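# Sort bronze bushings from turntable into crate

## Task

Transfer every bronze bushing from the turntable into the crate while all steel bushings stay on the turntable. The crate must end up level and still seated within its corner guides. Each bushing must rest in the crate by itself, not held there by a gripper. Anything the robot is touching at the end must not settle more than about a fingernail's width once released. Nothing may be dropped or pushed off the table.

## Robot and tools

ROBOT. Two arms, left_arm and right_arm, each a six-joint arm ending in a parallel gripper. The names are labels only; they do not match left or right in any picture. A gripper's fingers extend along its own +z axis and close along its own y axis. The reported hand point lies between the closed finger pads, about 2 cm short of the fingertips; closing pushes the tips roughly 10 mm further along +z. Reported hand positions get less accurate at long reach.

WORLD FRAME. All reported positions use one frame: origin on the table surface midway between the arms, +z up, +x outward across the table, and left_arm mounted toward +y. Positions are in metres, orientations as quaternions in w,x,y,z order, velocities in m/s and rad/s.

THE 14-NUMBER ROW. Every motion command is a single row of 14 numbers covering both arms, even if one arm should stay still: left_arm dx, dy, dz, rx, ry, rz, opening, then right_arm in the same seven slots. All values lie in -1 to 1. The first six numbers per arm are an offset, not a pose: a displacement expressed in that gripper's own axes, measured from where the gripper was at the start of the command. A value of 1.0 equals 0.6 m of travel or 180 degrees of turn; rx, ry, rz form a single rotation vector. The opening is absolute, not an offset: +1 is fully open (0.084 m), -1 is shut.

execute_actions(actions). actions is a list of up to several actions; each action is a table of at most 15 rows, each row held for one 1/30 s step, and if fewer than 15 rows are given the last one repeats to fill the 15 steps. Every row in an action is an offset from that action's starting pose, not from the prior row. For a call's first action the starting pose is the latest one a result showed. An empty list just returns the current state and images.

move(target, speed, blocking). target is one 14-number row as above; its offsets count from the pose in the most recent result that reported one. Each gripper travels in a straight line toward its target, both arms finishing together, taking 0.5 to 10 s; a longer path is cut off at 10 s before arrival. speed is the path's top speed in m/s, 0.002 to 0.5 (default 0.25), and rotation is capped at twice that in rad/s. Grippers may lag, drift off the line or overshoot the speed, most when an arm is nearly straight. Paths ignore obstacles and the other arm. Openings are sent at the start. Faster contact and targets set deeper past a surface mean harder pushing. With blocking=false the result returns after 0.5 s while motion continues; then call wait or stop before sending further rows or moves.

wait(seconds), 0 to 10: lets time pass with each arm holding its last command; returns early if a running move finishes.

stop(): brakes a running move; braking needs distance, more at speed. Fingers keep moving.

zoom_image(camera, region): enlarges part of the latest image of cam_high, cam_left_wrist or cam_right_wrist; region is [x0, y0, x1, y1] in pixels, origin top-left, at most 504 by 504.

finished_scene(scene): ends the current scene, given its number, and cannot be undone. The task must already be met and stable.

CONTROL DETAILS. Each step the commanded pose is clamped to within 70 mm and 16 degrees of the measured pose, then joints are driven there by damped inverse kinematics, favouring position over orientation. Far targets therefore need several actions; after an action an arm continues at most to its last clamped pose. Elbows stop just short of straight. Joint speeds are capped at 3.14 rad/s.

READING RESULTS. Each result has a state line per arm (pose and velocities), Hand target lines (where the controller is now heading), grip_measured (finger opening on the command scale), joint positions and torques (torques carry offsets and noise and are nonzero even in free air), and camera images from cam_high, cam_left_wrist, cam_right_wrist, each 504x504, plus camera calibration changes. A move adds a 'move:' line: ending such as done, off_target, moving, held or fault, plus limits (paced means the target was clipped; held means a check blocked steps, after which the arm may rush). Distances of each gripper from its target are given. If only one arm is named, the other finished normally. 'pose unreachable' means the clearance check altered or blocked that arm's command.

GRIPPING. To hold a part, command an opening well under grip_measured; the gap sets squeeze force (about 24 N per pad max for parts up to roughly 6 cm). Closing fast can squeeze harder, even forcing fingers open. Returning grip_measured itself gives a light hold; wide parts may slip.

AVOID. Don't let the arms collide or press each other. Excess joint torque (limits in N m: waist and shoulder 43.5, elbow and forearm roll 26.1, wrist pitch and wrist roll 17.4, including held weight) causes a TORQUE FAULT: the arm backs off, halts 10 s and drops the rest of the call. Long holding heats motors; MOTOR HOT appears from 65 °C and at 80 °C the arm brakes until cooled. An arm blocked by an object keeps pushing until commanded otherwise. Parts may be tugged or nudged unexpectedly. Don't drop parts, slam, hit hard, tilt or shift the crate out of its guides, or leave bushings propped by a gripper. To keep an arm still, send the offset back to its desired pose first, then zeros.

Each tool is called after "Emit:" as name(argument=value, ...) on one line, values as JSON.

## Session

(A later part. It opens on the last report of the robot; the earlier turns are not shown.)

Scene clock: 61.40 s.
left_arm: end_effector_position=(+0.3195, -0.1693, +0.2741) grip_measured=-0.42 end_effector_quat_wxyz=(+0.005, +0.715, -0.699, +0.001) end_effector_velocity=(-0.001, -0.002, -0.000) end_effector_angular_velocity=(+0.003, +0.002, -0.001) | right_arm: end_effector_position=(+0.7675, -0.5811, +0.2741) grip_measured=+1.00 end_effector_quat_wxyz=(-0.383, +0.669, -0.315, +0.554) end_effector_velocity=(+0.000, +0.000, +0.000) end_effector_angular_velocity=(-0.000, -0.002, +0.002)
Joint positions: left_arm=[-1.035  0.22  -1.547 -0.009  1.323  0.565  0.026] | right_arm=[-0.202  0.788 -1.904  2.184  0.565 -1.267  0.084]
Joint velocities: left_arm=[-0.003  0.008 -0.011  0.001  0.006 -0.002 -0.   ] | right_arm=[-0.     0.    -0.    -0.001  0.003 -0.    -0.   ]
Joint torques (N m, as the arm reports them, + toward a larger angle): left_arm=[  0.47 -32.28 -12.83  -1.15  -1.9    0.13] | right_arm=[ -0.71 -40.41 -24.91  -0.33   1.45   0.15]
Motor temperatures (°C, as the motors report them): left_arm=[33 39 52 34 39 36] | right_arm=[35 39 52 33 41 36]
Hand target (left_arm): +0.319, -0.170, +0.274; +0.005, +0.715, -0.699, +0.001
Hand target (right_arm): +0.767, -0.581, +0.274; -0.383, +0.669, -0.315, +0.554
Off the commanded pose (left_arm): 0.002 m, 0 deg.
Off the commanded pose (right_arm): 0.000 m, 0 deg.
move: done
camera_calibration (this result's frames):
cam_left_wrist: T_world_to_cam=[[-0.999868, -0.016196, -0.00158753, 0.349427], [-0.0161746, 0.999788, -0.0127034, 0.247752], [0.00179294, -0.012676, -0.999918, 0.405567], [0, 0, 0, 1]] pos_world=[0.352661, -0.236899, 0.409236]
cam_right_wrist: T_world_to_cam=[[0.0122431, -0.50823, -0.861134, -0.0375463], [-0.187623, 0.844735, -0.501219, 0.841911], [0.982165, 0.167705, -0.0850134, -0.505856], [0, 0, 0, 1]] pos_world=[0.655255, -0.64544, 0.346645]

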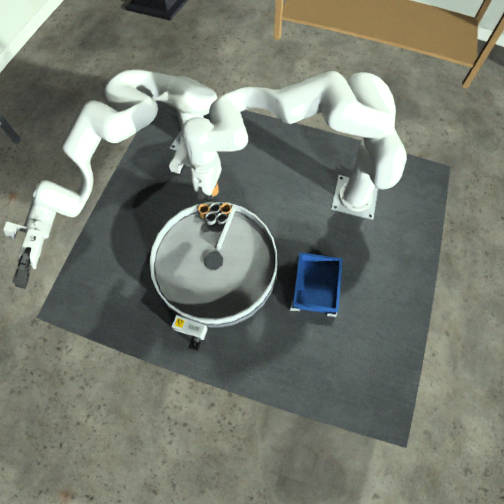

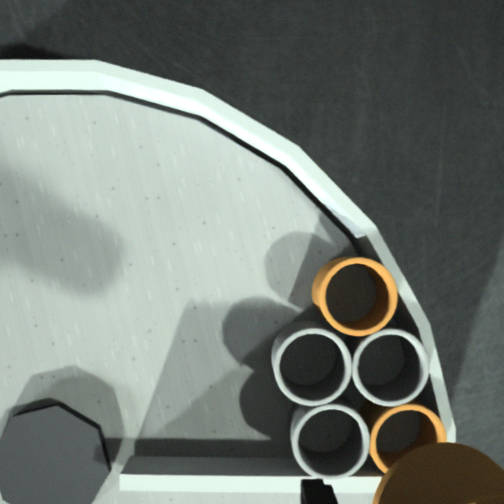

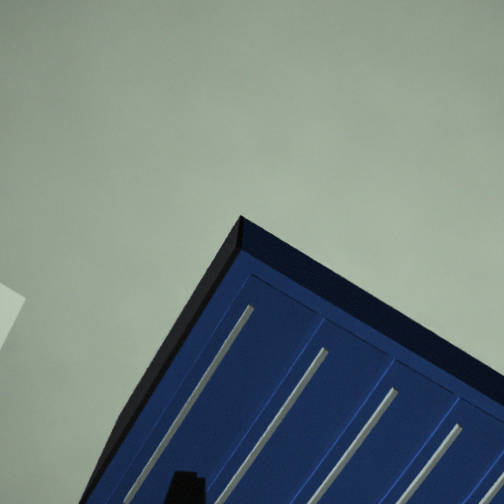

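Emit:
move(target=[-0.673,-0.235,0.08,0,0,0,-1, 0,0,0,0,0,0,1], speed=0.3)

Emit:
move(target=[0,0,0.31,0,0,0,-1, 0,0,0,0,0,0,1], speed=0.12)

Emit:
execute_actions(actions=[[[0,0,0,0,0,0,-0.4, 0,0,0,0,0,0,1]],[[0,0,0,0,0,0,-0.4, 0,0,0,0,0,0,1]]])

Emit:
move(target=[0,0,-0.15,0,0,0,-0.4, 0,0,0,0,0,0,1], speed=0.15)

Scene clock: 73.07 s.
left_arm: end_effector_position=(+0.4506, +0.2362, +0.2216) grip_measured=-0.71 end_effector_quat_wxyz=(+0.005, +0.715, -0.699, +0.000) end_effector_velocity=(+0.001, +0.003, -0.001) end_effector_angular_velocity=(-0.001, +0.001, +0.002) | right_arm: end_effector_position=(+0.7675, -0.5811, +0.2741) grip_measured=+1.00 end_effector_quat_wxyz=(-0.383, +0.669, -0.315, +0.554) end_effector_velocity=(+0.000, -0.000, +0.000) end_effector_angular_velocity=(+0.001, -0.000, -0.001)
Joint positions: left_arm=[-0.157 -0.131 -0.98  -0.008  1.116  1.445  0.013] | right_arm=[-0.202  0.788 -1.904  2.184  0.565 -1.267  0.084]
Joint velocities: left_arm=[ 0.008  0.003 -0.002 -0.001 -0.     0.006 -0.   ] | right_arm=[-0.    -0.    -0.001  0.001 -0.001  0.001 -0.   ]
Joint torques (N m, as the arm reports them, + toward a larger angle): left_arm=[  0.6  -23.73 -12.21  -1.47  -2.14   0.13] | right_arm=[ -0.31 -40.4  -25.2   -0.35   1.46   0.29]
Motor temperatures (°C, as the motors report them): left_arm=[33 39 53 34 39 36] | right_arm=[35 40 53 33 41 36]
Hand target (left_arm): +0.451, +0.237, +0.221; +0.005, +0.715, -0.699, +0.000
Hand target (right_arm): +0.767, -0.581, +0.274; -0.383, +0.669, -0.315, +0.554
Off the commanded pose (left_arm): 0.001 m, 0 deg.
Off the commanded pose (right_arm): 0.000 m, 0 deg.
move: done
camera_calibration (this result's frames):
cam_left_wrist: T_world_to_cam=[[-0.999884, -0.0152066, -0.000942724, 0.486633], [-0.0151946, 0.999817, -0.0116259, -0.156926], [0.00111934, -0.0116103, -0.999932, 0.358001], [0, 0, 0, 1]] pos_world=[0.483792, 0.168453, 0.356611]
cam_right_wrist: T_world_to_cam=[[0.012243, -0.50823, -0.861134, -0.0375463], [-0.187623, 0.844735, -0.501219, 0.841911], [0.982165, 0.167705, -0.0850135, -0.505855], [0, 0, 0, 1]] pos_world=[0.655255, -0.64544, 0.346645]

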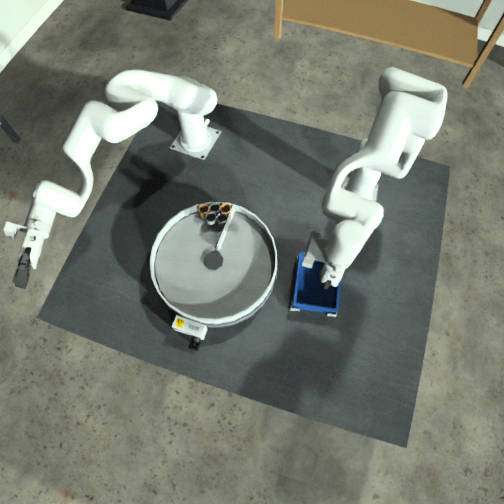

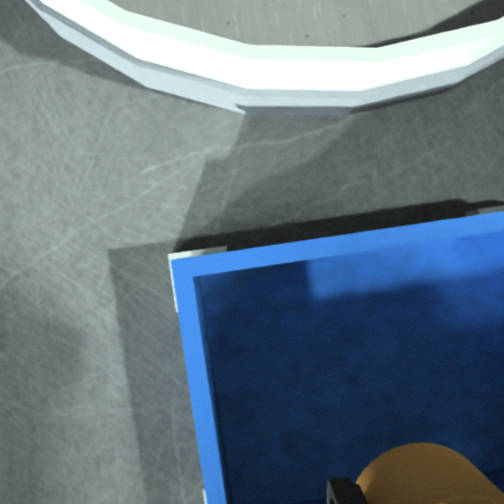

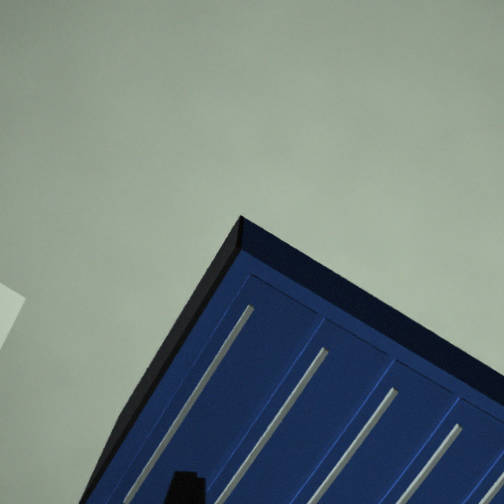

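Scene clock: 75.07 s.
left_arm: end_effector_position=(+0.4535, +0.2340, +0.0394) grip_measured=-0.72 end_effector_quat_wxyz=(+0.001, +0.715, -0.699, +0.005) end_effector_velocity=(-0.002, +0.000, -0.007) end_effector_angular_velocity=(+0.001, +0.008, -0.001) | right_arm: end_effector_position=(+0.7675, -0.5811, +0.2741) grip_measured=+1.00 end_effector_quat_wxyz=(-0.383, +0.669, -0.315, +0.554) end_effector_velocity=(+0.000, +0.000, +0.000) end_effector_angular_velocity=(+0.001, -0.001, +0.001)
Joint positions: left_arm=[-0.162  0.192 -0.765 -0.015  0.568  1.45   0.012] | right_arm=[-0.202  0.788 -1.904  2.184  0.565 -1.267  0.084]
Joint velocities: left_arm=[-0.     0.015  0.003  0.001 -0.01  -0.    -0.   ] | right_arm=[-0.    -0.    -0.    -0.     0.001  0.001 -0.   ]
Joint torques (N m, as the arm reports them, + toward a larger angle): left_arm=[ 0.05 -9.93 -2.83 -1.4  -0.11  0.08] | right_arm=[ -0.75 -40.22 -25.09  -0.41   1.61   0.13]
Motor temperatures (°C, as the motors report them): left_arm=[33 39 53 34 39 36] | right_arm=[35 40 53 33 41 36]
Hand target (left_arm): +0.450, +0.234, +0.036; +0.005, +0.715, -0.699, +0.000
Hand target (right_arm): +0.767, -0.581, +0.274; -0.383, +0.669, -0.315, +0.554
Off the commanded pose (left_arm): 0.006 m, 1 deg.
Off the commanded pose (right_arm): 0.000 m, 0 deg.
move: off_target (left_arm)
camera_calibration (this result's frames):
cam_left_wrist: T_world_to_cam=[[-0.999829, -0.0144187, -0.0115713, 0.489592], [-0.0142618, 0.999807, -0.0135346, -0.157153], [0.0117642, -0.0133673, -0.999841, 0.171409], [0, 0, 0, 1]] pos_world=[0.485251, 0.166473, 0.17492]
cam_right_wrist: T_world_to_cam=[[0.012243, -0.50823, -0.861134, -0.0375463], [-0.187623, 0.844735, -0.501219, 0.841911], [0.982165, 0.167705, -0.0850135, -0.505856], [0, 0, 0, 1]] pos_world=[0.655255, -0.64544, 0.346645]

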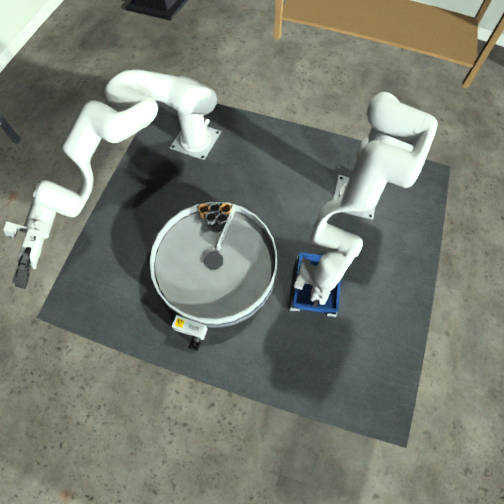

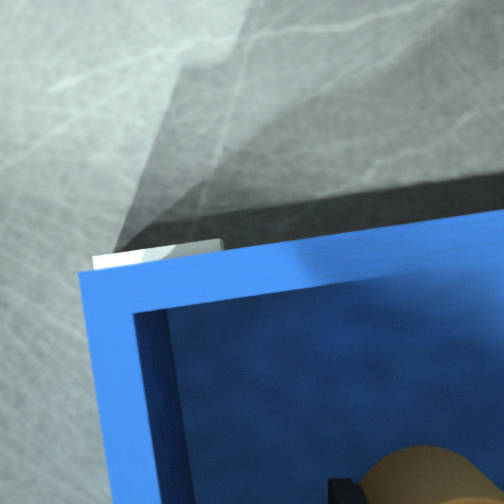

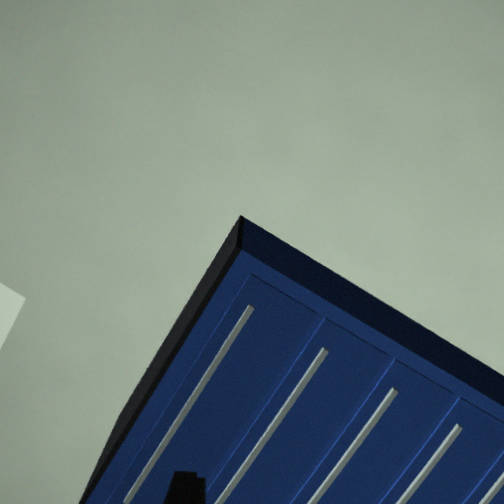

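Scene clock: 76.07 s.
left_arm: end_effector_position=(+0.4521, +0.2342, +0.0380) grip_measured=-0.42 end_effector_quat_wxyz=(+0.003, +0.715, -0.699, +0.003) end_effector_velocity=(+0.000, -0.000, +0.000) end_effector_angular_velocity=(+0.000, -0.001, -0.001) | right_arm: end_effector_position=(+0.7675, -0.5811, +0.2741) grip_measured=+1.00 end_effector_quat_wxyz=(-0.383, +0.669, -0.315, +0.554) end_effector_velocity=(+0.000, -0.000, +0.000) end_effector_angular_velocity=(-0.003, -0.001, +0.000)
Joint positions: left_arm=[-0.162  0.193 -0.763 -0.015  0.569  1.45   0.026] | right_arm=[-0.202  0.788 -1.904  2.184  0.565 -1.267  0.084]
Joint velocities: left_arm=[-0.    -0.    -0.     0.001 -0.001  0.     0.   ] | right_arm=[-0.    -0.    -0.    -0.    -0.    -0.002 -0.   ]
Joint torques (N m, as the arm reports them, + toward a larger angle): left_arm=[  0.84 -27.15  -9.87  -0.95  -2.34   0.16] | right_arm=[ -0.43 -40.4  -25.07  -0.52   1.41   0.16]
Motor temperatures (°C, as the motors report them): left_arm=[33 39 52 34 39 36] | right_arm=[35 40 53 33 41 36]
Hand target (left_arm): +0.452, +0.234, +0.038; +0.003, +0.715, -0.699, +0.003
Hand target (right_arm): +0.767, -0.581, +0.274; -0.383, +0.669, -0.315, +0.554
Off the commanded pose (left_arm): 0.000 m, 0 deg.
Off the commanded pose (right_arm): 0.000 m, 0 deg.
camera_calibration (this result's frames):
cam_left_wrist: T_world_to_cam=[[-0.999868, -0.0144577, -0.0074382, 0.487987], [-0.0143599, 0.999812, -0.0130395, -0.157327], [0.00762532, -0.012931, -0.999887, 0.171795], [0, 0, 0, 1]] pos_world=[0.484353, 0.166574, 0.173354]
cam_right_wrist: T_world_to_cam=[[0.0122431, -0.50823, -0.861134, -0.0375462], [-0.187623, 0.844735, -0.501219, 0.841911], [0.982165, 0.167705, -0.0850134, -0.505856], [0, 0, 0, 1]] pos_world=[0.655255, -0.64544, 0.346645]

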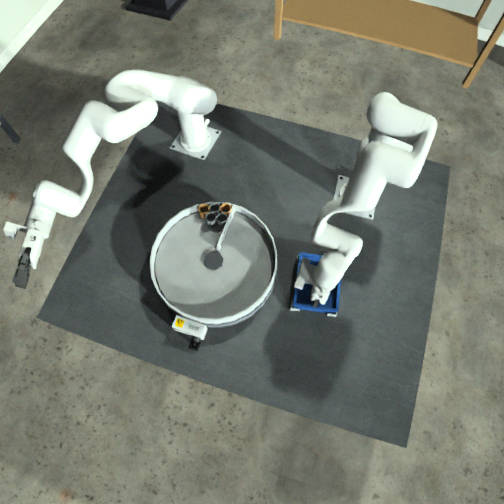

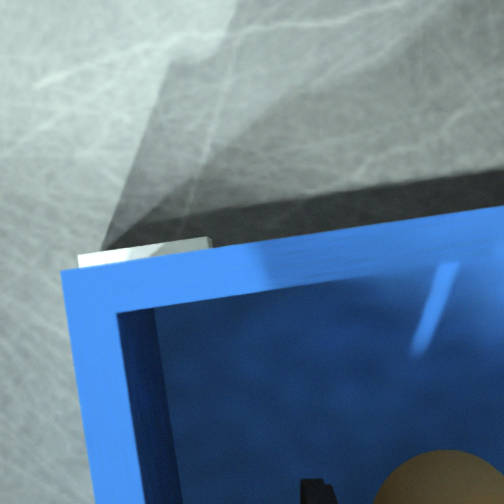

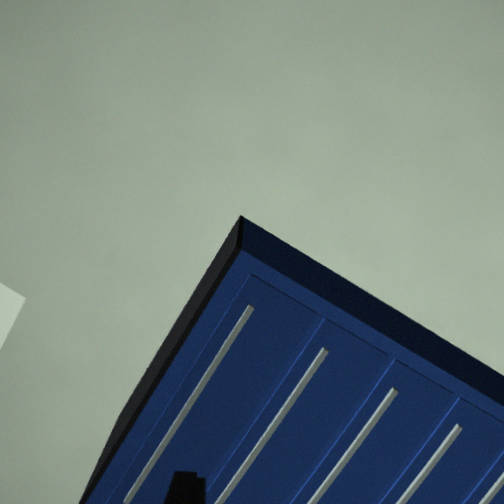

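Scene clock: 77.13 s.
left_arm: end_effector_position=(+0.4516, +0.2351, +0.1274) grip_measured=-0.42 end_effector_quat_wxyz=(+0.003, +0.715, -0.699, +0.002) end_effector_velocity=(+0.001, +0.000, +0.003) end_effector_angular_velocity=(+0.000, -0.003, +0.000) | right_arm: end_effector_position=(+0.7675, -0.5811, +0.2741) grip_measured=+1.00 end_effector_quat_wxyz=(-0.383, +0.669, -0.315, +0.554) end_effector_velocity=(-0.000, -0.000, -0.001) end_effector_angular_velocity=(-0.002, +0.002, -0.001)
Joint positions: left_arm=[-0.159 -0.008 -0.825 -0.01   0.833  1.447  0.026] | right_arm=[-0.202  0.788 -1.904  2.184  0.565 -1.267  0.084]
Joint velocities: left_arm=[ 0.    -0.005 -0.004  0.001  0.005 -0.001 -0.   ] | right_arm=[ 0.     0.001 -0.    -0.001 -0.001 -0.001 -0.   ]
Joint torques (N m, as the arm reports them, + toward a larger angle): left_arm=[ -0.04 -25.42 -11.18  -0.9   -2.42   0.23] | right_arm=[ -0.51 -40.48 -24.92  -0.25   1.45   0.27]
Motor temperatures (°C, as the motors report them): left_arm=[33 39 52 34 39 36] | right_arm=[35 40 53 33 41 36]
Hand target (left_arm): +0.452, +0.235, +0.128; +0.003, +0.715, -0.699, +0.003
Hand target (right_arm): +0.767, -0.581, +0.274; -0.383, +0.669, -0.315, +0.554
Off the commanded pose (left_arm): 0.001 m, 0 deg.
Off the commanded pose (right_arm): 0.000 m, 0 deg.
move: done
camera_calibration (this result's frames):
cam_left_wrist: T_world_to_cam=[[-0.999872, -0.0147187, -0.00635017, 0.488073], [-0.0146381, 0.999814, -0.0125527, -0.157068], [0.00653375, -0.0124582, -0.999901, 0.261547], [0, 0, 0, 1]] pos_world=[0.484002, 0.167481, 0.262649]
cam_right_wrist: T_world_to_cam=[[0.0122432, -0.50823, -0.861134, -0.0375461], [-0.187623, 0.844735, -0.501219, 0.841911], [0.982165, 0.167705, -0.0850133, -0.505856], [0, 0, 0, 1]] pos_world=[0.655255, -0.64544, 0.346645]

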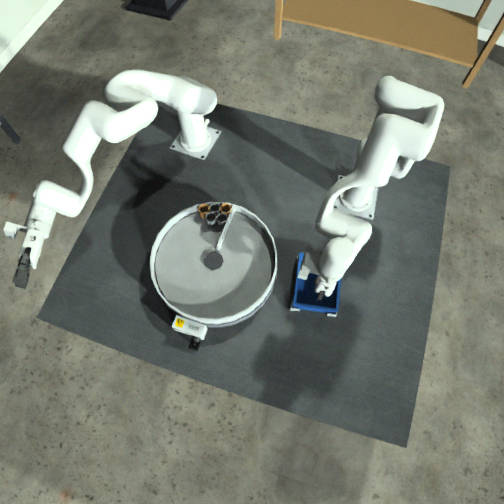

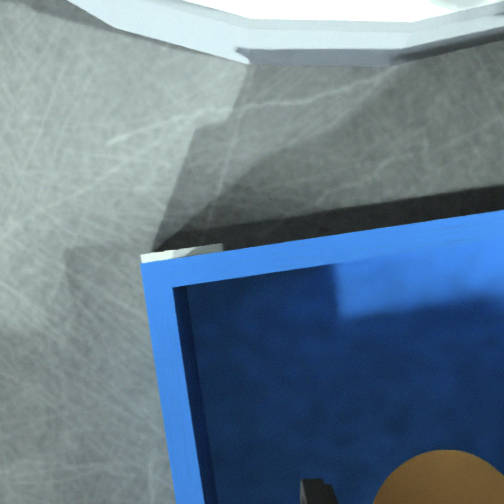

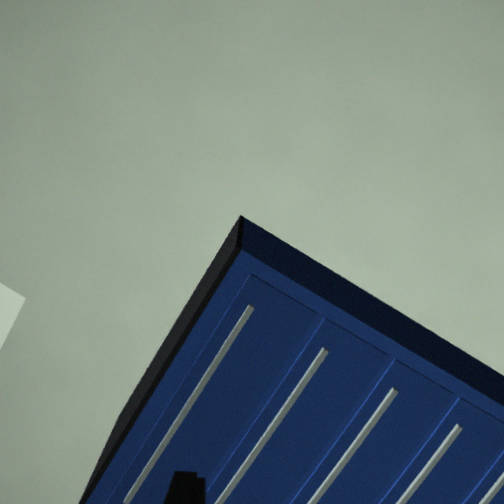

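Emit:
move(target=[0,0.1,0.11,0,0,0,-0.4, 0,0,0,0,0,0,1], speed=0.12)

Emit:
move(target=[0,0.08,0,0,0,0,-0.4, 0,0,0,0,0,0,1], speed=0.04)

Scene clock: 84.90 s.
left_arm: end_effector_position=(+0.3922, +0.2331, +0.0618) grip_measured=-0.42 end_effector_quat_wxyz=(+0.003, +0.715, -0.699, +0.003) end_effector_velocity=(-0.001, +0.000, -0.002) end_effector_angular_velocity=(+0.000, -0.002, +0.001) | right_arm: end_effector_position=(+0.7675, -0.5811, +0.2741) grip_measured=+1.00 end_effector_quat_wxyz=(-0.383, +0.669, -0.315, +0.554) end_effector_velocity=(+0.000, +0.000, +0.001) end_effector_angular_velocity=(+0.001, -0.002, +0.000)
Joint positions: left_arm=[-0.183 -0.041 -0.554 -0.014  0.594  1.428  0.026] | right_arm=[-0.202  0.788 -1.904  2.184  0.565 -1.267  0.084]
Joint velocities: left_arm=[ 0.     0.001  0.008  0.    -0.011 -0.001  0.   ] | right_arm=[ 0.    -0.001 -0.     0.001  0.001  0.001  0.   ]
Joint torques (N m, as the arm reports them, + toward a larger angle): left_arm=[  1.1  -21.35 -10.    -1.21  -2.37   0.09] | right_arm=[ -0.66 -40.43 -24.82  -0.28   1.5    0.15]
Motor temperatures (°C, as the motors report them): left_arm=[33 38 52 34 39 36] | right_arm=[35 40 53 33 41 36]
Hand target (left_arm): +0.392, +0.233, +0.061; +0.003, +0.715, -0.699, +0.003
Hand target (right_arm): +0.767, -0.581, +0.274; -0.383, +0.669, -0.315, +0.554
Off the commanded pose (left_arm): 0.001 m, 0 deg.
Off the commanded pose (right_arm): 0.000 m, 0 deg.
move: done
camera_calibration (this result's frames):
cam_left_wrist: T_world_to_cam=[[-0.999869, -0.0145008, -0.00715608, 0.428247], [-0.0144068, 0.999812, -0.0130116, -0.156825], [0.00734341, -0.0129068, -0.99989, 0.19614], [0, 0, 0, 1]] pos_world=[0.424491, 0.165537, 0.197142]
cam_right_wrist: T_world_to_cam=[[0.0122432, -0.50823, -0.861134, -0.0375462], [-0.187623, 0.844735, -0.501219, 0.841911], [0.982165, 0.167705, -0.0850133, -0.505856], [0, 0, 0, 1]] pos_world=[0.655255, -0.64544, 0.346645]

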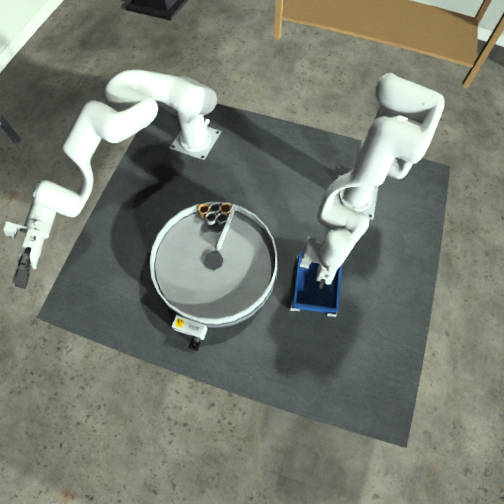

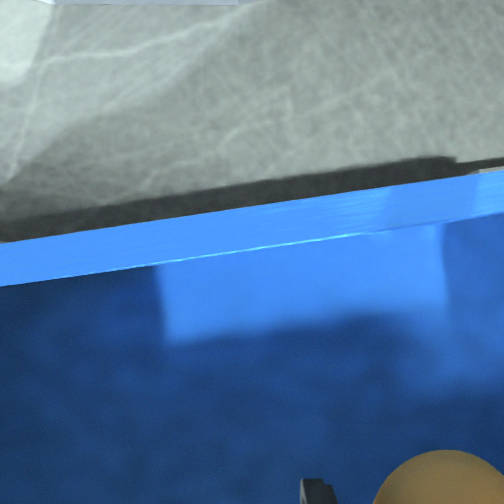

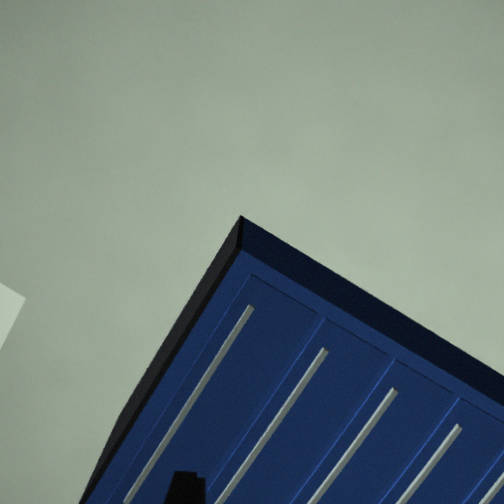

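Scene clock: 86.47 s.
left_arm: end_effector_position=(+0.3458, +0.2319, +0.0628) grip_measured=-0.43 end_effector_quat_wxyz=(+0.002, +0.715, -0.699, +0.004) end_effector_velocity=(-0.002, +0.000, -0.001) end_effector_angular_velocity=(+0.000, +0.001, +0.001) | right_arm: end_effector_position=(+0.7675, -0.5811, +0.2741) grip_measured=+1.00 end_effector_quat_wxyz=(-0.383, +0.669, -0.315, +0.554) end_effector_velocity=(-0.000, +0.000, +0.000) end_effector_angular_velocity=(-0.001, -0.000, +0.000)
Joint positions: left_arm=[-0.205 -0.195 -0.39  -0.015  0.58   1.406  0.025] | right_arm=[-0.202  0.788 -1.904  2.184  0.565 -1.267  0.084]
Joint velocities: left_arm=[ 0.    -0.003  0.005  0.    -0.001 -0.    -0.   ] | right_arm=[-0.    -0.001  0.001  0.     0.    -0.001 -0.   ]
Joint torques (N m, as the arm reports them, + toward a larger angle): left_arm=[-0.58 -8.61 -2.76 -1.46  2.09  0.06] | right_arm=[ -0.77 -40.54 -25.11  -0.19   1.35   0.27]
Motor temperatures (°C, as the motors report them): left_arm=[33 38 52 34 39 36] | right_arm=[35 40 53 33 41 36]
Hand target (left_arm): +0.344, +0.232, +0.062; +0.003, +0.715, -0.699, +0.003
Hand target (right_arm): +0.767, -0.581, +0.274; -0.383, +0.669, -0.315, +0.554
Off the commanded pose (left_arm): 0.002 m, 0 deg.
Off the commanded pose (right_arm): 0.000 m, 0 deg.
move: done
camera_calibration (this result's frames):
cam_left_wrist: T_world_to_cam=[[-0.999832, -0.0145768, -0.011142, 0.382101], [-0.0144238, 0.999802, -0.0136898, -0.15622], [0.0113394, -0.0135268, -0.999844, 0.196191], [0, 0, 0, 1]] pos_world=[0.377559, 0.164413, 0.198279]
cam_right_wrist: T_world_to_cam=[[0.0122432, -0.50823, -0.861134, -0.0375461], [-0.187623, 0.844735, -0.501219, 0.841911], [0.982165, 0.167705, -0.0850133, -0.505856], [0, 0, 0, 1]] pos_world=[0.655255, -0.64544, 0.346645]

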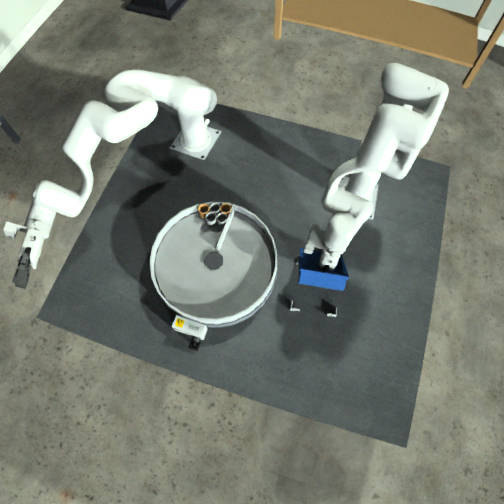

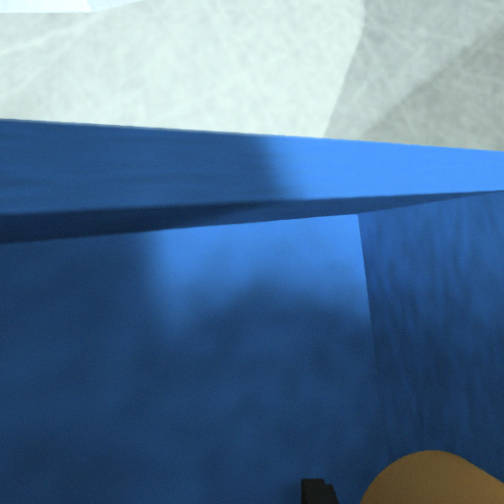

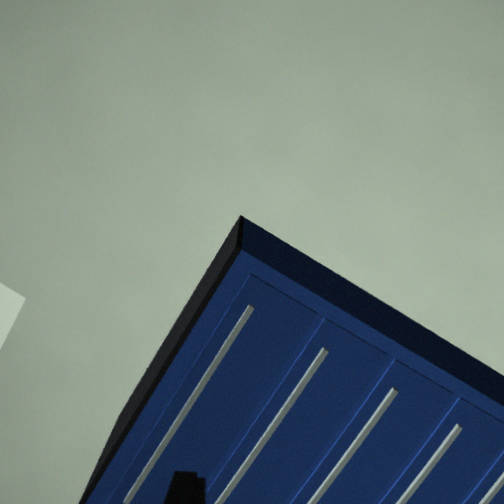

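Crate tipped; back off slowly.

Emit:
move(target=[0,-0.09,0,0,0,0,-0.4, 0,0,0,0,0,0,1], speed=0.03)

Emit:
move(target=[0,0,-0.25,0,0,0,-0.4, 0,0,0,0,0,0,1], speed=0.12)

Scene clock: 92.37 s.
left_arm: end_effector_position=(+0.3996, +0.2331, +0.0631) grip_measured=-0.42 end_effector_quat_wxyz=(+0.002, +0.715, -0.699, +0.004) end_effector_velocity=(+0.001, -0.000, -0.000) end_effector_angular_velocity=(+0.000, +0.001, -0.001) | right_arm: end_effector_position=(+0.7675, -0.5811, +0.2741) grip_measured=+1.00 end_effector_quat_wxyz=(-0.383, +0.669, -0.315, +0.554) end_effector_velocity=(-0.000, -0.001, -0.000) end_effector_angular_velocity=(-0.000, +0.002, -0.002)
Joint positions: left_arm=[-0.18  -0.024 -0.577 -0.014  0.597  1.431  0.026] | right_arm=[-0.202  0.788 -1.904  2.184  0.565 -1.267  0.084]
Joint velocities: left_arm=[-0.001  0.003 -0.004 -0.     0.001  0.001 -0.   ] | right_arm=[-0.    -0.     0.     0.    -0.003  0.     0.   ]
Joint torques (N m, as the arm reports them, + toward a larger angle): left_arm=[  0.37 -21.67  -9.87  -1.3   -2.28   0.39] | right_arm=[ -0.38 -40.61 -25.08  -0.32   1.4    0.24]
Motor temperatures (°C, as the motors report them): left_arm=[33 38 49 34 40 36] | right_arm=[35 40 53 33 41 36]
Hand target (left_arm): +0.400, +0.233, +0.063; +0.002, +0.715, -0.699, +0.004
Hand target (right_arm): +0.767, -0.581, +0.274; -0.383, +0.669, -0.315, +0.554
Off the commanded pose (left_arm): 0.000 m, 0 deg.
Off the commanded pose (right_arm): 0.000 m, 0 deg.
move: done
camera_calibration (this result's frames):
cam_left_wrist: T_world_to_cam=[[-0.999833, -0.0145811, -0.0110476, 0.43594], [-0.01443, 0.999803, -0.0136327, -0.156604], [0.0112442, -0.013471, -0.999846, 0.195938], [0, 0, 0, 1]] pos_world=[0.431404, 0.165569, 0.198589]
cam_right_wrist: T_world_to_cam=[[0.0122433, -0.50823, -0.861134, -0.0375462], [-0.187623, 0.844735, -0.501219, 0.841911], [0.982165, 0.167705, -0.0850132, -0.505856], [0, 0, 0, 1]] pos_world=[0.655255, -0.64544, 0.346645]

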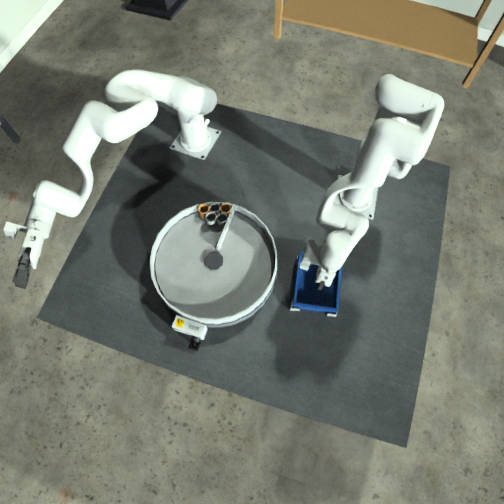

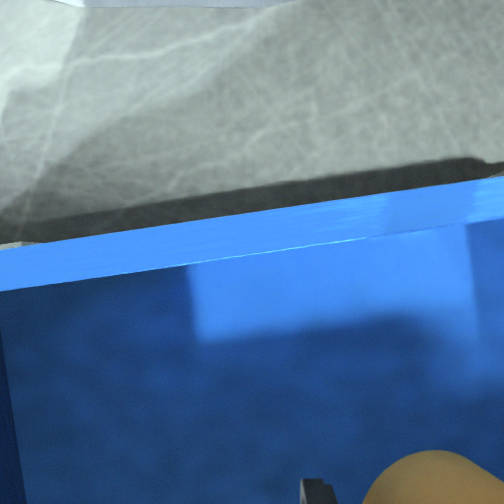

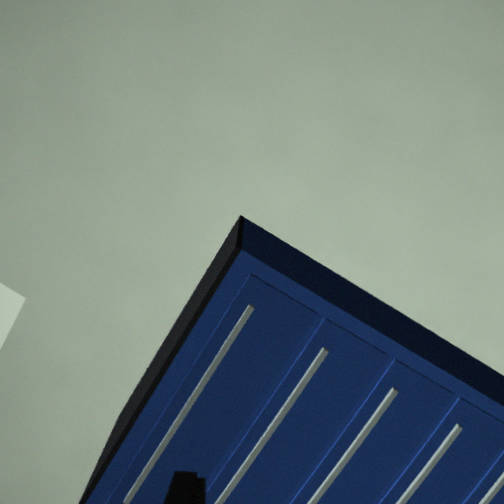

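Scene clock: 94.03 s.
left_arm: end_effector_position=(+0.3985, +0.2348, +0.2124) grip_measured=-0.42 end_effector_quat_wxyz=(+0.002, +0.715, -0.699, +0.004) end_effector_velocity=(+0.001, -0.001, +0.003) end_effector_angular_velocity=(-0.000, -0.003, -0.003) | right_arm: end_effector_position=(+0.7675, -0.5811, +0.2741) grip_measured=+1.00 end_effector_quat_wxyz=(-0.383, +0.669, -0.315, +0.554) end_effector_velocity=(+0.000, +0.000, -0.000) end_effector_angular_velocity=(-0.000, -0.000, +0.001)
Joint positions: left_arm=[-0.175 -0.31  -0.777 -0.009  1.083  1.428  0.026] | right_arm=[-0.202  0.788 -1.904  2.184  0.565 -1.267  0.084]
Joint velocities: left_arm=[-0.002 -0.002 -0.007  0.     0.007  0.001  0.   ] | right_arm=[-0.     0.001 -0.001 -0.001  0.001 -0.    -0.   ]
Joint torques (N m, as the arm reports them, + toward a larger angle): left_arm=[ -0.47 -18.56 -12.34  -1.18  -2.3    0.01] | right_arm=[ -0.9  -40.77 -25.1   -0.48   1.51   0.27]
Motor temperatures (°C, as the motors report them): left_arm=[33 38 50 34 40 36] | right_arm=[35 40 53 33 41 36]
Hand target (left_arm): +0.399, +0.235, +0.213; +0.001, +0.715, -0.699, +0.004
Hand target (right_arm): +0.767, -0.581, +0.274; -0.383, +0.669, -0.315, +0.554
Off the commanded pose (left_arm): 0.001 m, 0 deg.
Off the commanded pose (right_arm): 0.000 m, 0 deg.
move: done
camera_calibration (this result's frames):
cam_left_wrist: T_world_to_cam=[[-0.999834, -0.0151567, -0.0101258, 0.436463], [-0.0150251, 0.999803, -0.0129433, -0.156166], [0.0103199, -0.012789, -0.999865, 0.345527], [0, 0, 0, 1]] pos_world=[0.430478, 0.16717, 0.347879]
cam_right_wrist: T_world_to_cam=[[0.0122434, -0.50823, -0.861134, -0.0375463], [-0.187623, 0.844735, -0.501219, 0.841911], [0.982165, 0.167705, -0.0850131, -0.505856], [0, 0, 0, 1]] pos_world=[0.655255, -0.64544, 0.346645]

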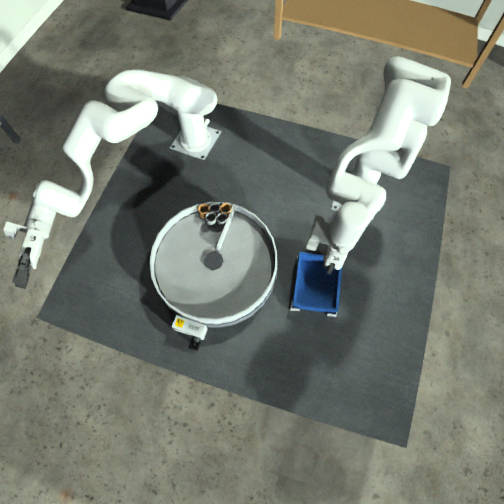

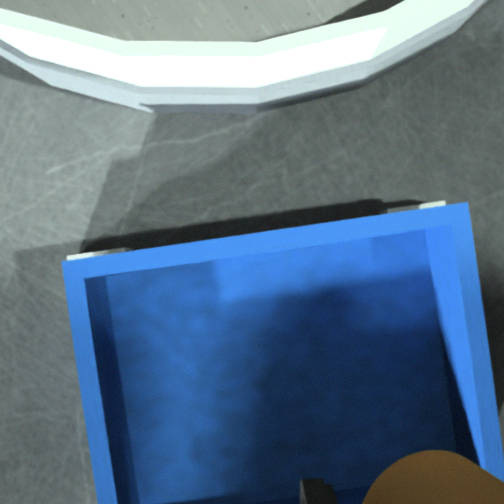

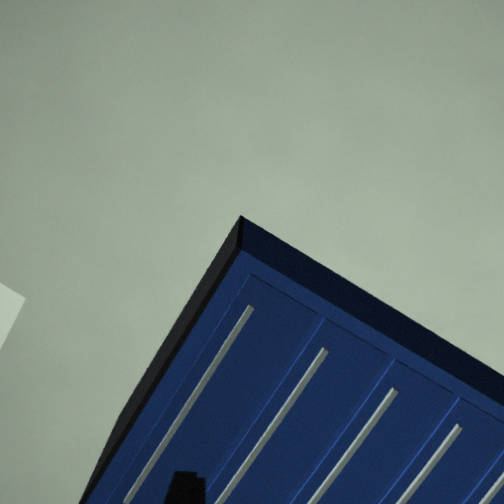

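Emit:
move(target=[0,-0.06,0.17,0,0,0,-0.4, 0,0,0,0,0,0,1], speed=0.15)

Emit:
execute_actions(actions=[[[0,0,0,0,0,0,-0.6, 0,0,0,0,0,0,1]],[[0,0,0,0,0,0,-0.6, 0,0,0,0,0,0,1]]])

Emit:
execute_actions(actions=[[[0,0,0,0,0,0,-0.66, 0,0,0,0,0,0,1]],[[0,0,0,0,0,0,-0.66, 0,0,0,0,0,0,1]],[[0,0,0,0,0,0,-0.4, 0,0,0,0,0,0,1]],[[0,0,0,0,0,0,-0.4, 0,0,0,0,0,0,1]]])

Scene clock: 105.07 s.
left_arm: end_effector_position=(+0.4351, +0.2344, +0.1111) grip_measured=-0.42 end_effector_quat_wxyz=(+0.002, +0.715, -0.699, +0.004) end_effector_velocity=(-0.001, -0.000, -0.003) end_effector_angular_velocity=(+0.000, +0.005, -0.001) | right_arm: end_effector_position=(+0.7675, -0.5811, +0.2741) grip_measured=+1.00 end_effector_quat_wxyz=(-0.383, +0.669, -0.315, +0.554) end_effector_velocity=(+0.000, -0.000, +0.000) end_effector_angular_velocity=(+0.001, -0.000, -0.001)
Joint positions: left_arm=[-0.166 -0.031 -0.743 -0.011  0.769  1.442  0.026] | right_arm=[-0.202  0.788 -1.904  2.184  0.565 -1.267  0.084]
Joint velocities: left_arm=[-0.001  0.006  0.001 -0.    -0.003  0.    -0.   ] | right_arm=[-0.     0.    -0.     0.001 -0.     0.    -0.   ]
Joint torques (N m, as the arm reports them, + toward a larger angle): left_arm=[ -0.02 -23.77 -11.58  -1.01  -2.47   0.32] | right_arm=[ -0.44 -40.37 -25.08  -0.27   1.53   0.14]
Motor temperatures (°C, as the motors report them): left_arm=[33 38 52 34 40 36] | right_arm=[35 40 53 33 41 36]
Hand target (left_arm): +0.435, +0.234, +0.111; +0.002, +0.715, -0.699, +0.004
Hand target (right_arm): +0.767, -0.581, +0.274; -0.383, +0.669, -0.315, +0.554
Off the commanded pose (left_arm): 0.001 m, 0 deg.
Off the commanded pose (right_arm): 0.000 m, 0 deg.
move: done
camera_calibration (this result's frames):
cam_left_wrist: T_world_to_cam=[[-0.999832, -0.0147421, -0.0109071, 0.472031], [-0.014596, 0.999804, -0.0133584, -0.15672], [0.0111019, -0.013197, -0.999851, 0.243565], [0, 0, 0, 1]] pos_world=[0.46696, 0.166862, 0.246584]
cam_right_wrist: T_world_to_cam=[[0.0122433, -0.50823, -0.861134, -0.0375463], [-0.187623, 0.844735, -0.501219, 0.841911], [0.982165, 0.167705, -0.0850132, -0.505856], [0, 0, 0, 1]] pos_world=[0.655255, -0.64544, 0.346645]

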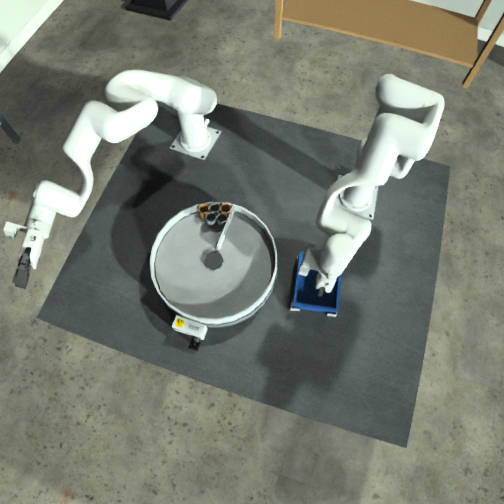

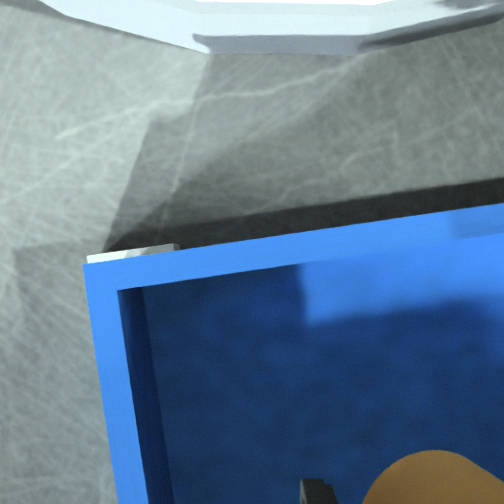

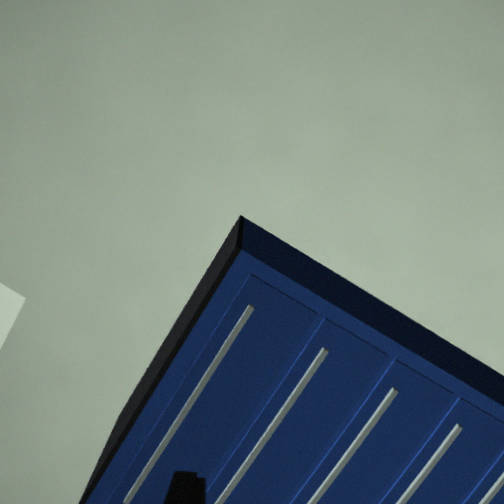

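Scene clock: 106.07 s.
left_arm: end_effector_position=(+0.4351, +0.2344, +0.1111) grip_measured=-0.62 end_effector_quat_wxyz=(+0.002, +0.715, -0.699, +0.004) end_effector_velocity=(-0.000, +0.000, -0.000) end_effector_angular_velocity=(-0.000, +0.001, +0.000) | right_arm: end_effector_position=(+0.7675, -0.5811, +0.2741) grip_measured=+1.00 end_effector_quat_wxyz=(-0.383, +0.669, -0.315, +0.554) end_effector_velocity=(-0.000, +0.000, +0.001) end_effector_angular_velocity=(-0.001, -0.001, +0.002)
Joint positions: left_arm=[-0.166 -0.031 -0.743 -0.011  0.769  1.442  0.017] | right_arm=[-0.202  0.788 -1.904  2.184  0.565 -1.267  0.084]
Joint velocities: left_arm=[ 0.  0.  0. -0.  0.  0. -0.] | right_arm=[-0.    -0.001  0.    -0.002  0.001  0.001  0.   ]
Joint torques (N m, as the arm reports them, + toward a larger angle): left_arm=[  0.56 -23.89 -11.36  -1.14  -2.16   0.11] | right_arm=[ -0.67 -40.29 -25.01  -0.42   1.52   0.14]
Motor temperatures (°C, as the motors report them): left_arm=[33 38 52 34 40 36] | right_arm=[35 40 53 33 41 36]
Hand target (left_arm): +0.435, +0.234, +0.111; +0.002, +0.715, -0.699, +0.004
Hand target (right_arm): +0.767, -0.581, +0.274; -0.383, +0.669, -0.315, +0.554
Off the commanded pose (left_arm): 0.000 m, 0 deg.
Off the commanded pose (right_arm): 0.000 m, 0 deg.
camera_calibration (this result's frames):
cam_left_wrist: T_world_to_cam=[[-0.999832, -0.0147421, -0.0109327, 0.472037], [-0.0145956, 0.999804, -0.013362, -0.156719], [0.0111276, -0.0132002, -0.999851, 0.243567], [0, 0, 0, 1]] pos_world=[0.46696, 0.166862, 0.246597]
cam_right_wrist: T_world_to_cam=[[0.012243, -0.50823, -0.861134, -0.0375463], [-0.187623, 0.844735, -0.501219, 0.841911], [0.982165, 0.167705, -0.0850133, -0.505856], [0, 0, 0, 1]] pos_world=[0.655255, -0.64544, 0.346645]

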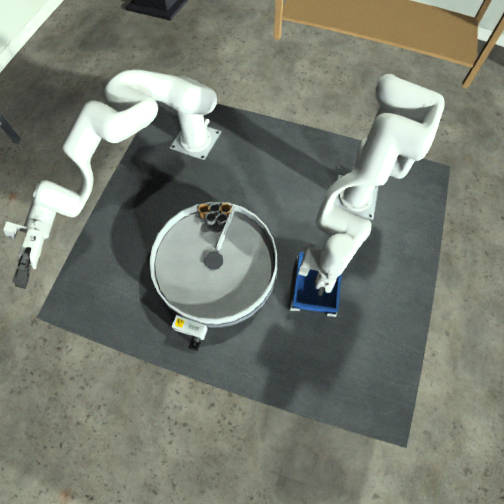

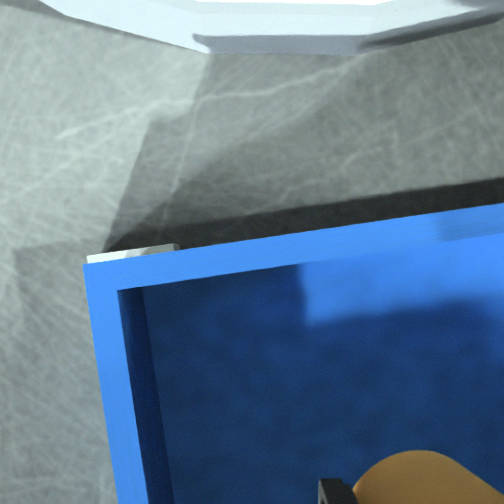

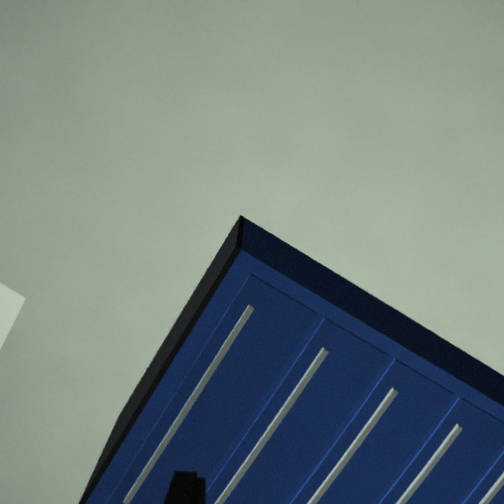

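Scene clock: 108.07 s.
left_arm: end_effector_position=(+0.4351, +0.2344, +0.1111) grip_measured=-0.42 end_effector_quat_wxyz=(+0.002, +0.715, -0.699, +0.004) end_effector_velocity=(-0.000, +0.000, -0.000) end_effector_angular_velocity=(+0.000, +0.001, +0.000) | right_arm: end_effector_position=(+0.7675, -0.5811, +0.2741) grip_measured=+1.00 end_effector_quat_wxyz=(-0.383, +0.669, -0.315, +0.554) end_effector_velocity=(-0.000, -0.000, -0.001) end_effector_angular_velocity=(+0.000, +0.001, -0.001)
Joint positions: left_arm=[-0.166 -0.031 -0.743 -0.011  0.769  1.442  0.026] | right_arm=[-0.202  0.788 -1.904  2.184  0.565 -1.267  0.084]
Joint velocities: left_arm=[ 0.    -0.     0.     0.     0.001 -0.    -0.   ] | right_arm=[ 0.     0.     0.001  0.001 -0.001 -0.001 -0.   ]
Joint torques (N m, as the arm reports them, + toward a larger angle): left_arm=[  0.62 -24.01 -11.24  -1.15  -2.5    0.16] | right_arm=[ -0.85 -40.63 -25.06  -0.38   1.47   0.33]
Motor temperatures (°C, as the motors report them): left_arm=[33 38 52 34 40 36] | right_arm=[35 40 53 33 41 36]
Hand target (left_arm): +0.435, +0.234, +0.111; +0.002, +0.715, -0.699, +0.004
Hand target (right_arm): +0.767, -0.581, +0.274; -0.383, +0.669, -0.315, +0.554
Off the commanded pose (left_arm): 0.000 m, 0 deg.
Off the commanded pose (right_arm): 0.000 m, 0 deg.
camera_calibration (this result's frames):
cam_left_wrist: T_world_to_cam=[[-0.999832, -0.0147416, -0.0109376, 0.472039], [-0.014595, 0.999804, -0.0133624, -0.156719], [0.0111324, -0.0132005, -0.999851, 0.243566], [0, 0, 0, 1]] pos_world=[0.466961, 0.166862, 0.246598]
cam_right_wrist: T_world_to_cam=[[0.0122436, -0.50823, -0.861134, -0.0375464], [-0.187622, 0.844735, -0.501219, 0.841911], [0.982165, 0.167705, -0.0850127, -0.505856], [0, 0, 0, 1]] pos_world=[0.655255, -0.64544, 0.346645]

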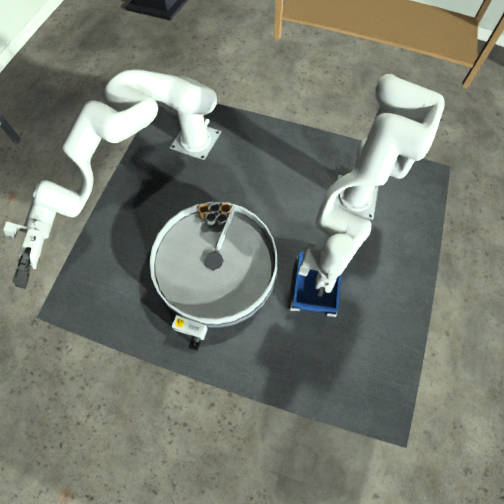

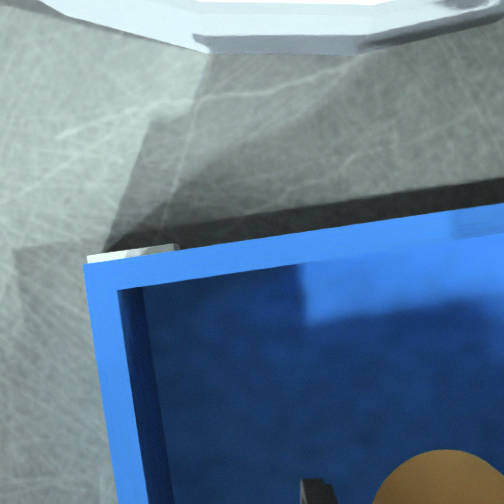

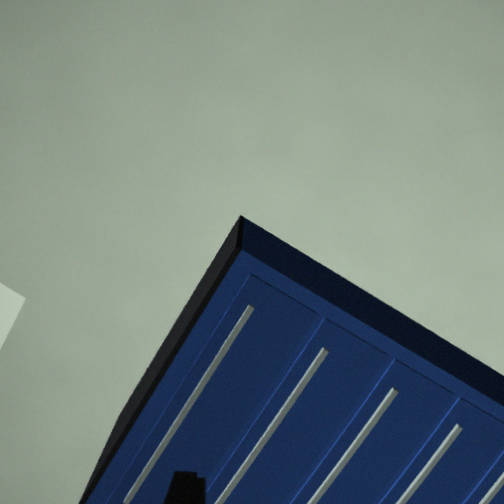

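Emit:
move(target=[0,-0.075,-0.08,0,0,0,1, -0.72,-0.247,-0.2,-0.235,-0.462,0.521,1], speed=0.3)

Scene clock: 136.00 s.
left_arm: end_effector_position=(+0.4798, +0.2359, +0.1593) grip_measured=+1.00 end_effector_quat_wxyz=(+0.002, +0.715, -0.699, +0.004) end_effector_velocity=(+0.000, -0.001, +0.000) end_effector_angular_velocity=(-0.000, -0.001, -0.002) | right_arm: end_effector_position=(+0.5679, -0.1611, +0.1962) grip_measured=+1.00 end_effector_quat_wxyz=(-0.498, +0.498, -0.504, -0.499) end_effector_velocity=(-0.001, +0.002, -0.001) end_effector_angular_velocity=(+0.006, +0.007, +0.006)
Joint positions: left_arm=[-0.151  0.028 -0.968 -0.01   0.935  1.454  0.084] | right_arm=[ 0.067  0.826 -1.662  1.556  1.581  0.842  0.084]
Joint velocities: left_arm=[-0.001  0.    -0.001 -0.     0.     0.     0.   ] | right_arm=[ 0.002  0.005 -0.001  0.002  0.006  0.004  0.   ]
Joint torques (N m, as the arm reports them, + toward a larger angle): left_arm=[ -0.17 -26.25 -11.9   -1.48  -2.18  -0.14] | right_arm=[ -0.26 -37.68 -21.57   1.49   1.69   0.24]
Motor temperatures (°C, as the motors report them): left_arm=[33 38 52 34 40 36] | right_arm=[35 40 53 33 41 36]
Hand target (left_arm): +0.480, +0.236, +0.159; +0.002, +0.715, -0.699, +0.004
Hand target (right_arm): +0.568, -0.161, +0.196; +0.498, -0.498, +0.504, +0.500
Off the commanded pose (left_arm): 0.000 m, 0 deg.
Off the commanded pose (right_arm): 0.001 m, 0 deg.
move: done
camera_calibration (this result's frames):
cam_left_wrist: T_world_to_cam=[[-0.99983, -0.0149407, -0.0108375, 0.517277], [-0.0147977, 0.999804, -0.0131548, -0.156847], [0.0110319, -0.0129922, -0.999855, 0.29128], [0, 0, 0, 1]] pos_world=[0.511654, 0.168329, 0.294781]
cam_right_wrist: T_world_to_cam=[[-0.999887, 0.0139565, 0.00557422, 0.60016], [0.00565494, 0.00575068, 0.999967, -0.128779], [0.013924, 0.999886, -0.00582896, 0.281452], [0, 0, 0, 1]] pos_world=[0.596901, -0.289056, 0.12707]

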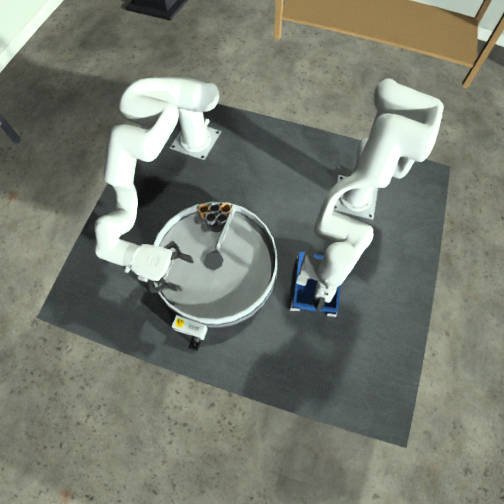

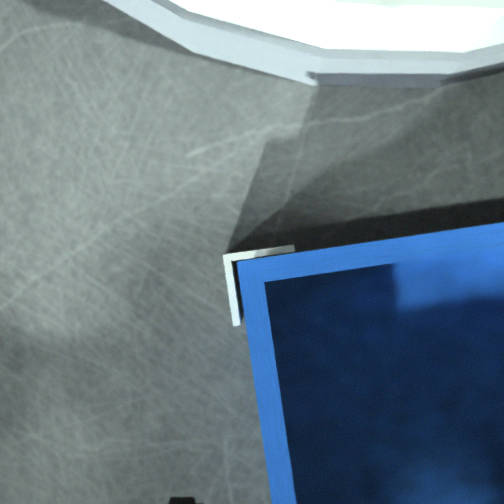

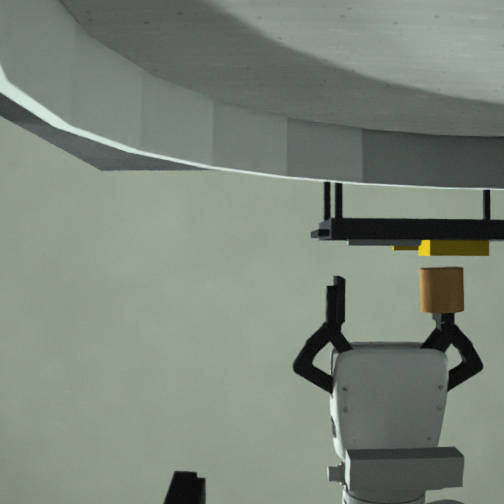

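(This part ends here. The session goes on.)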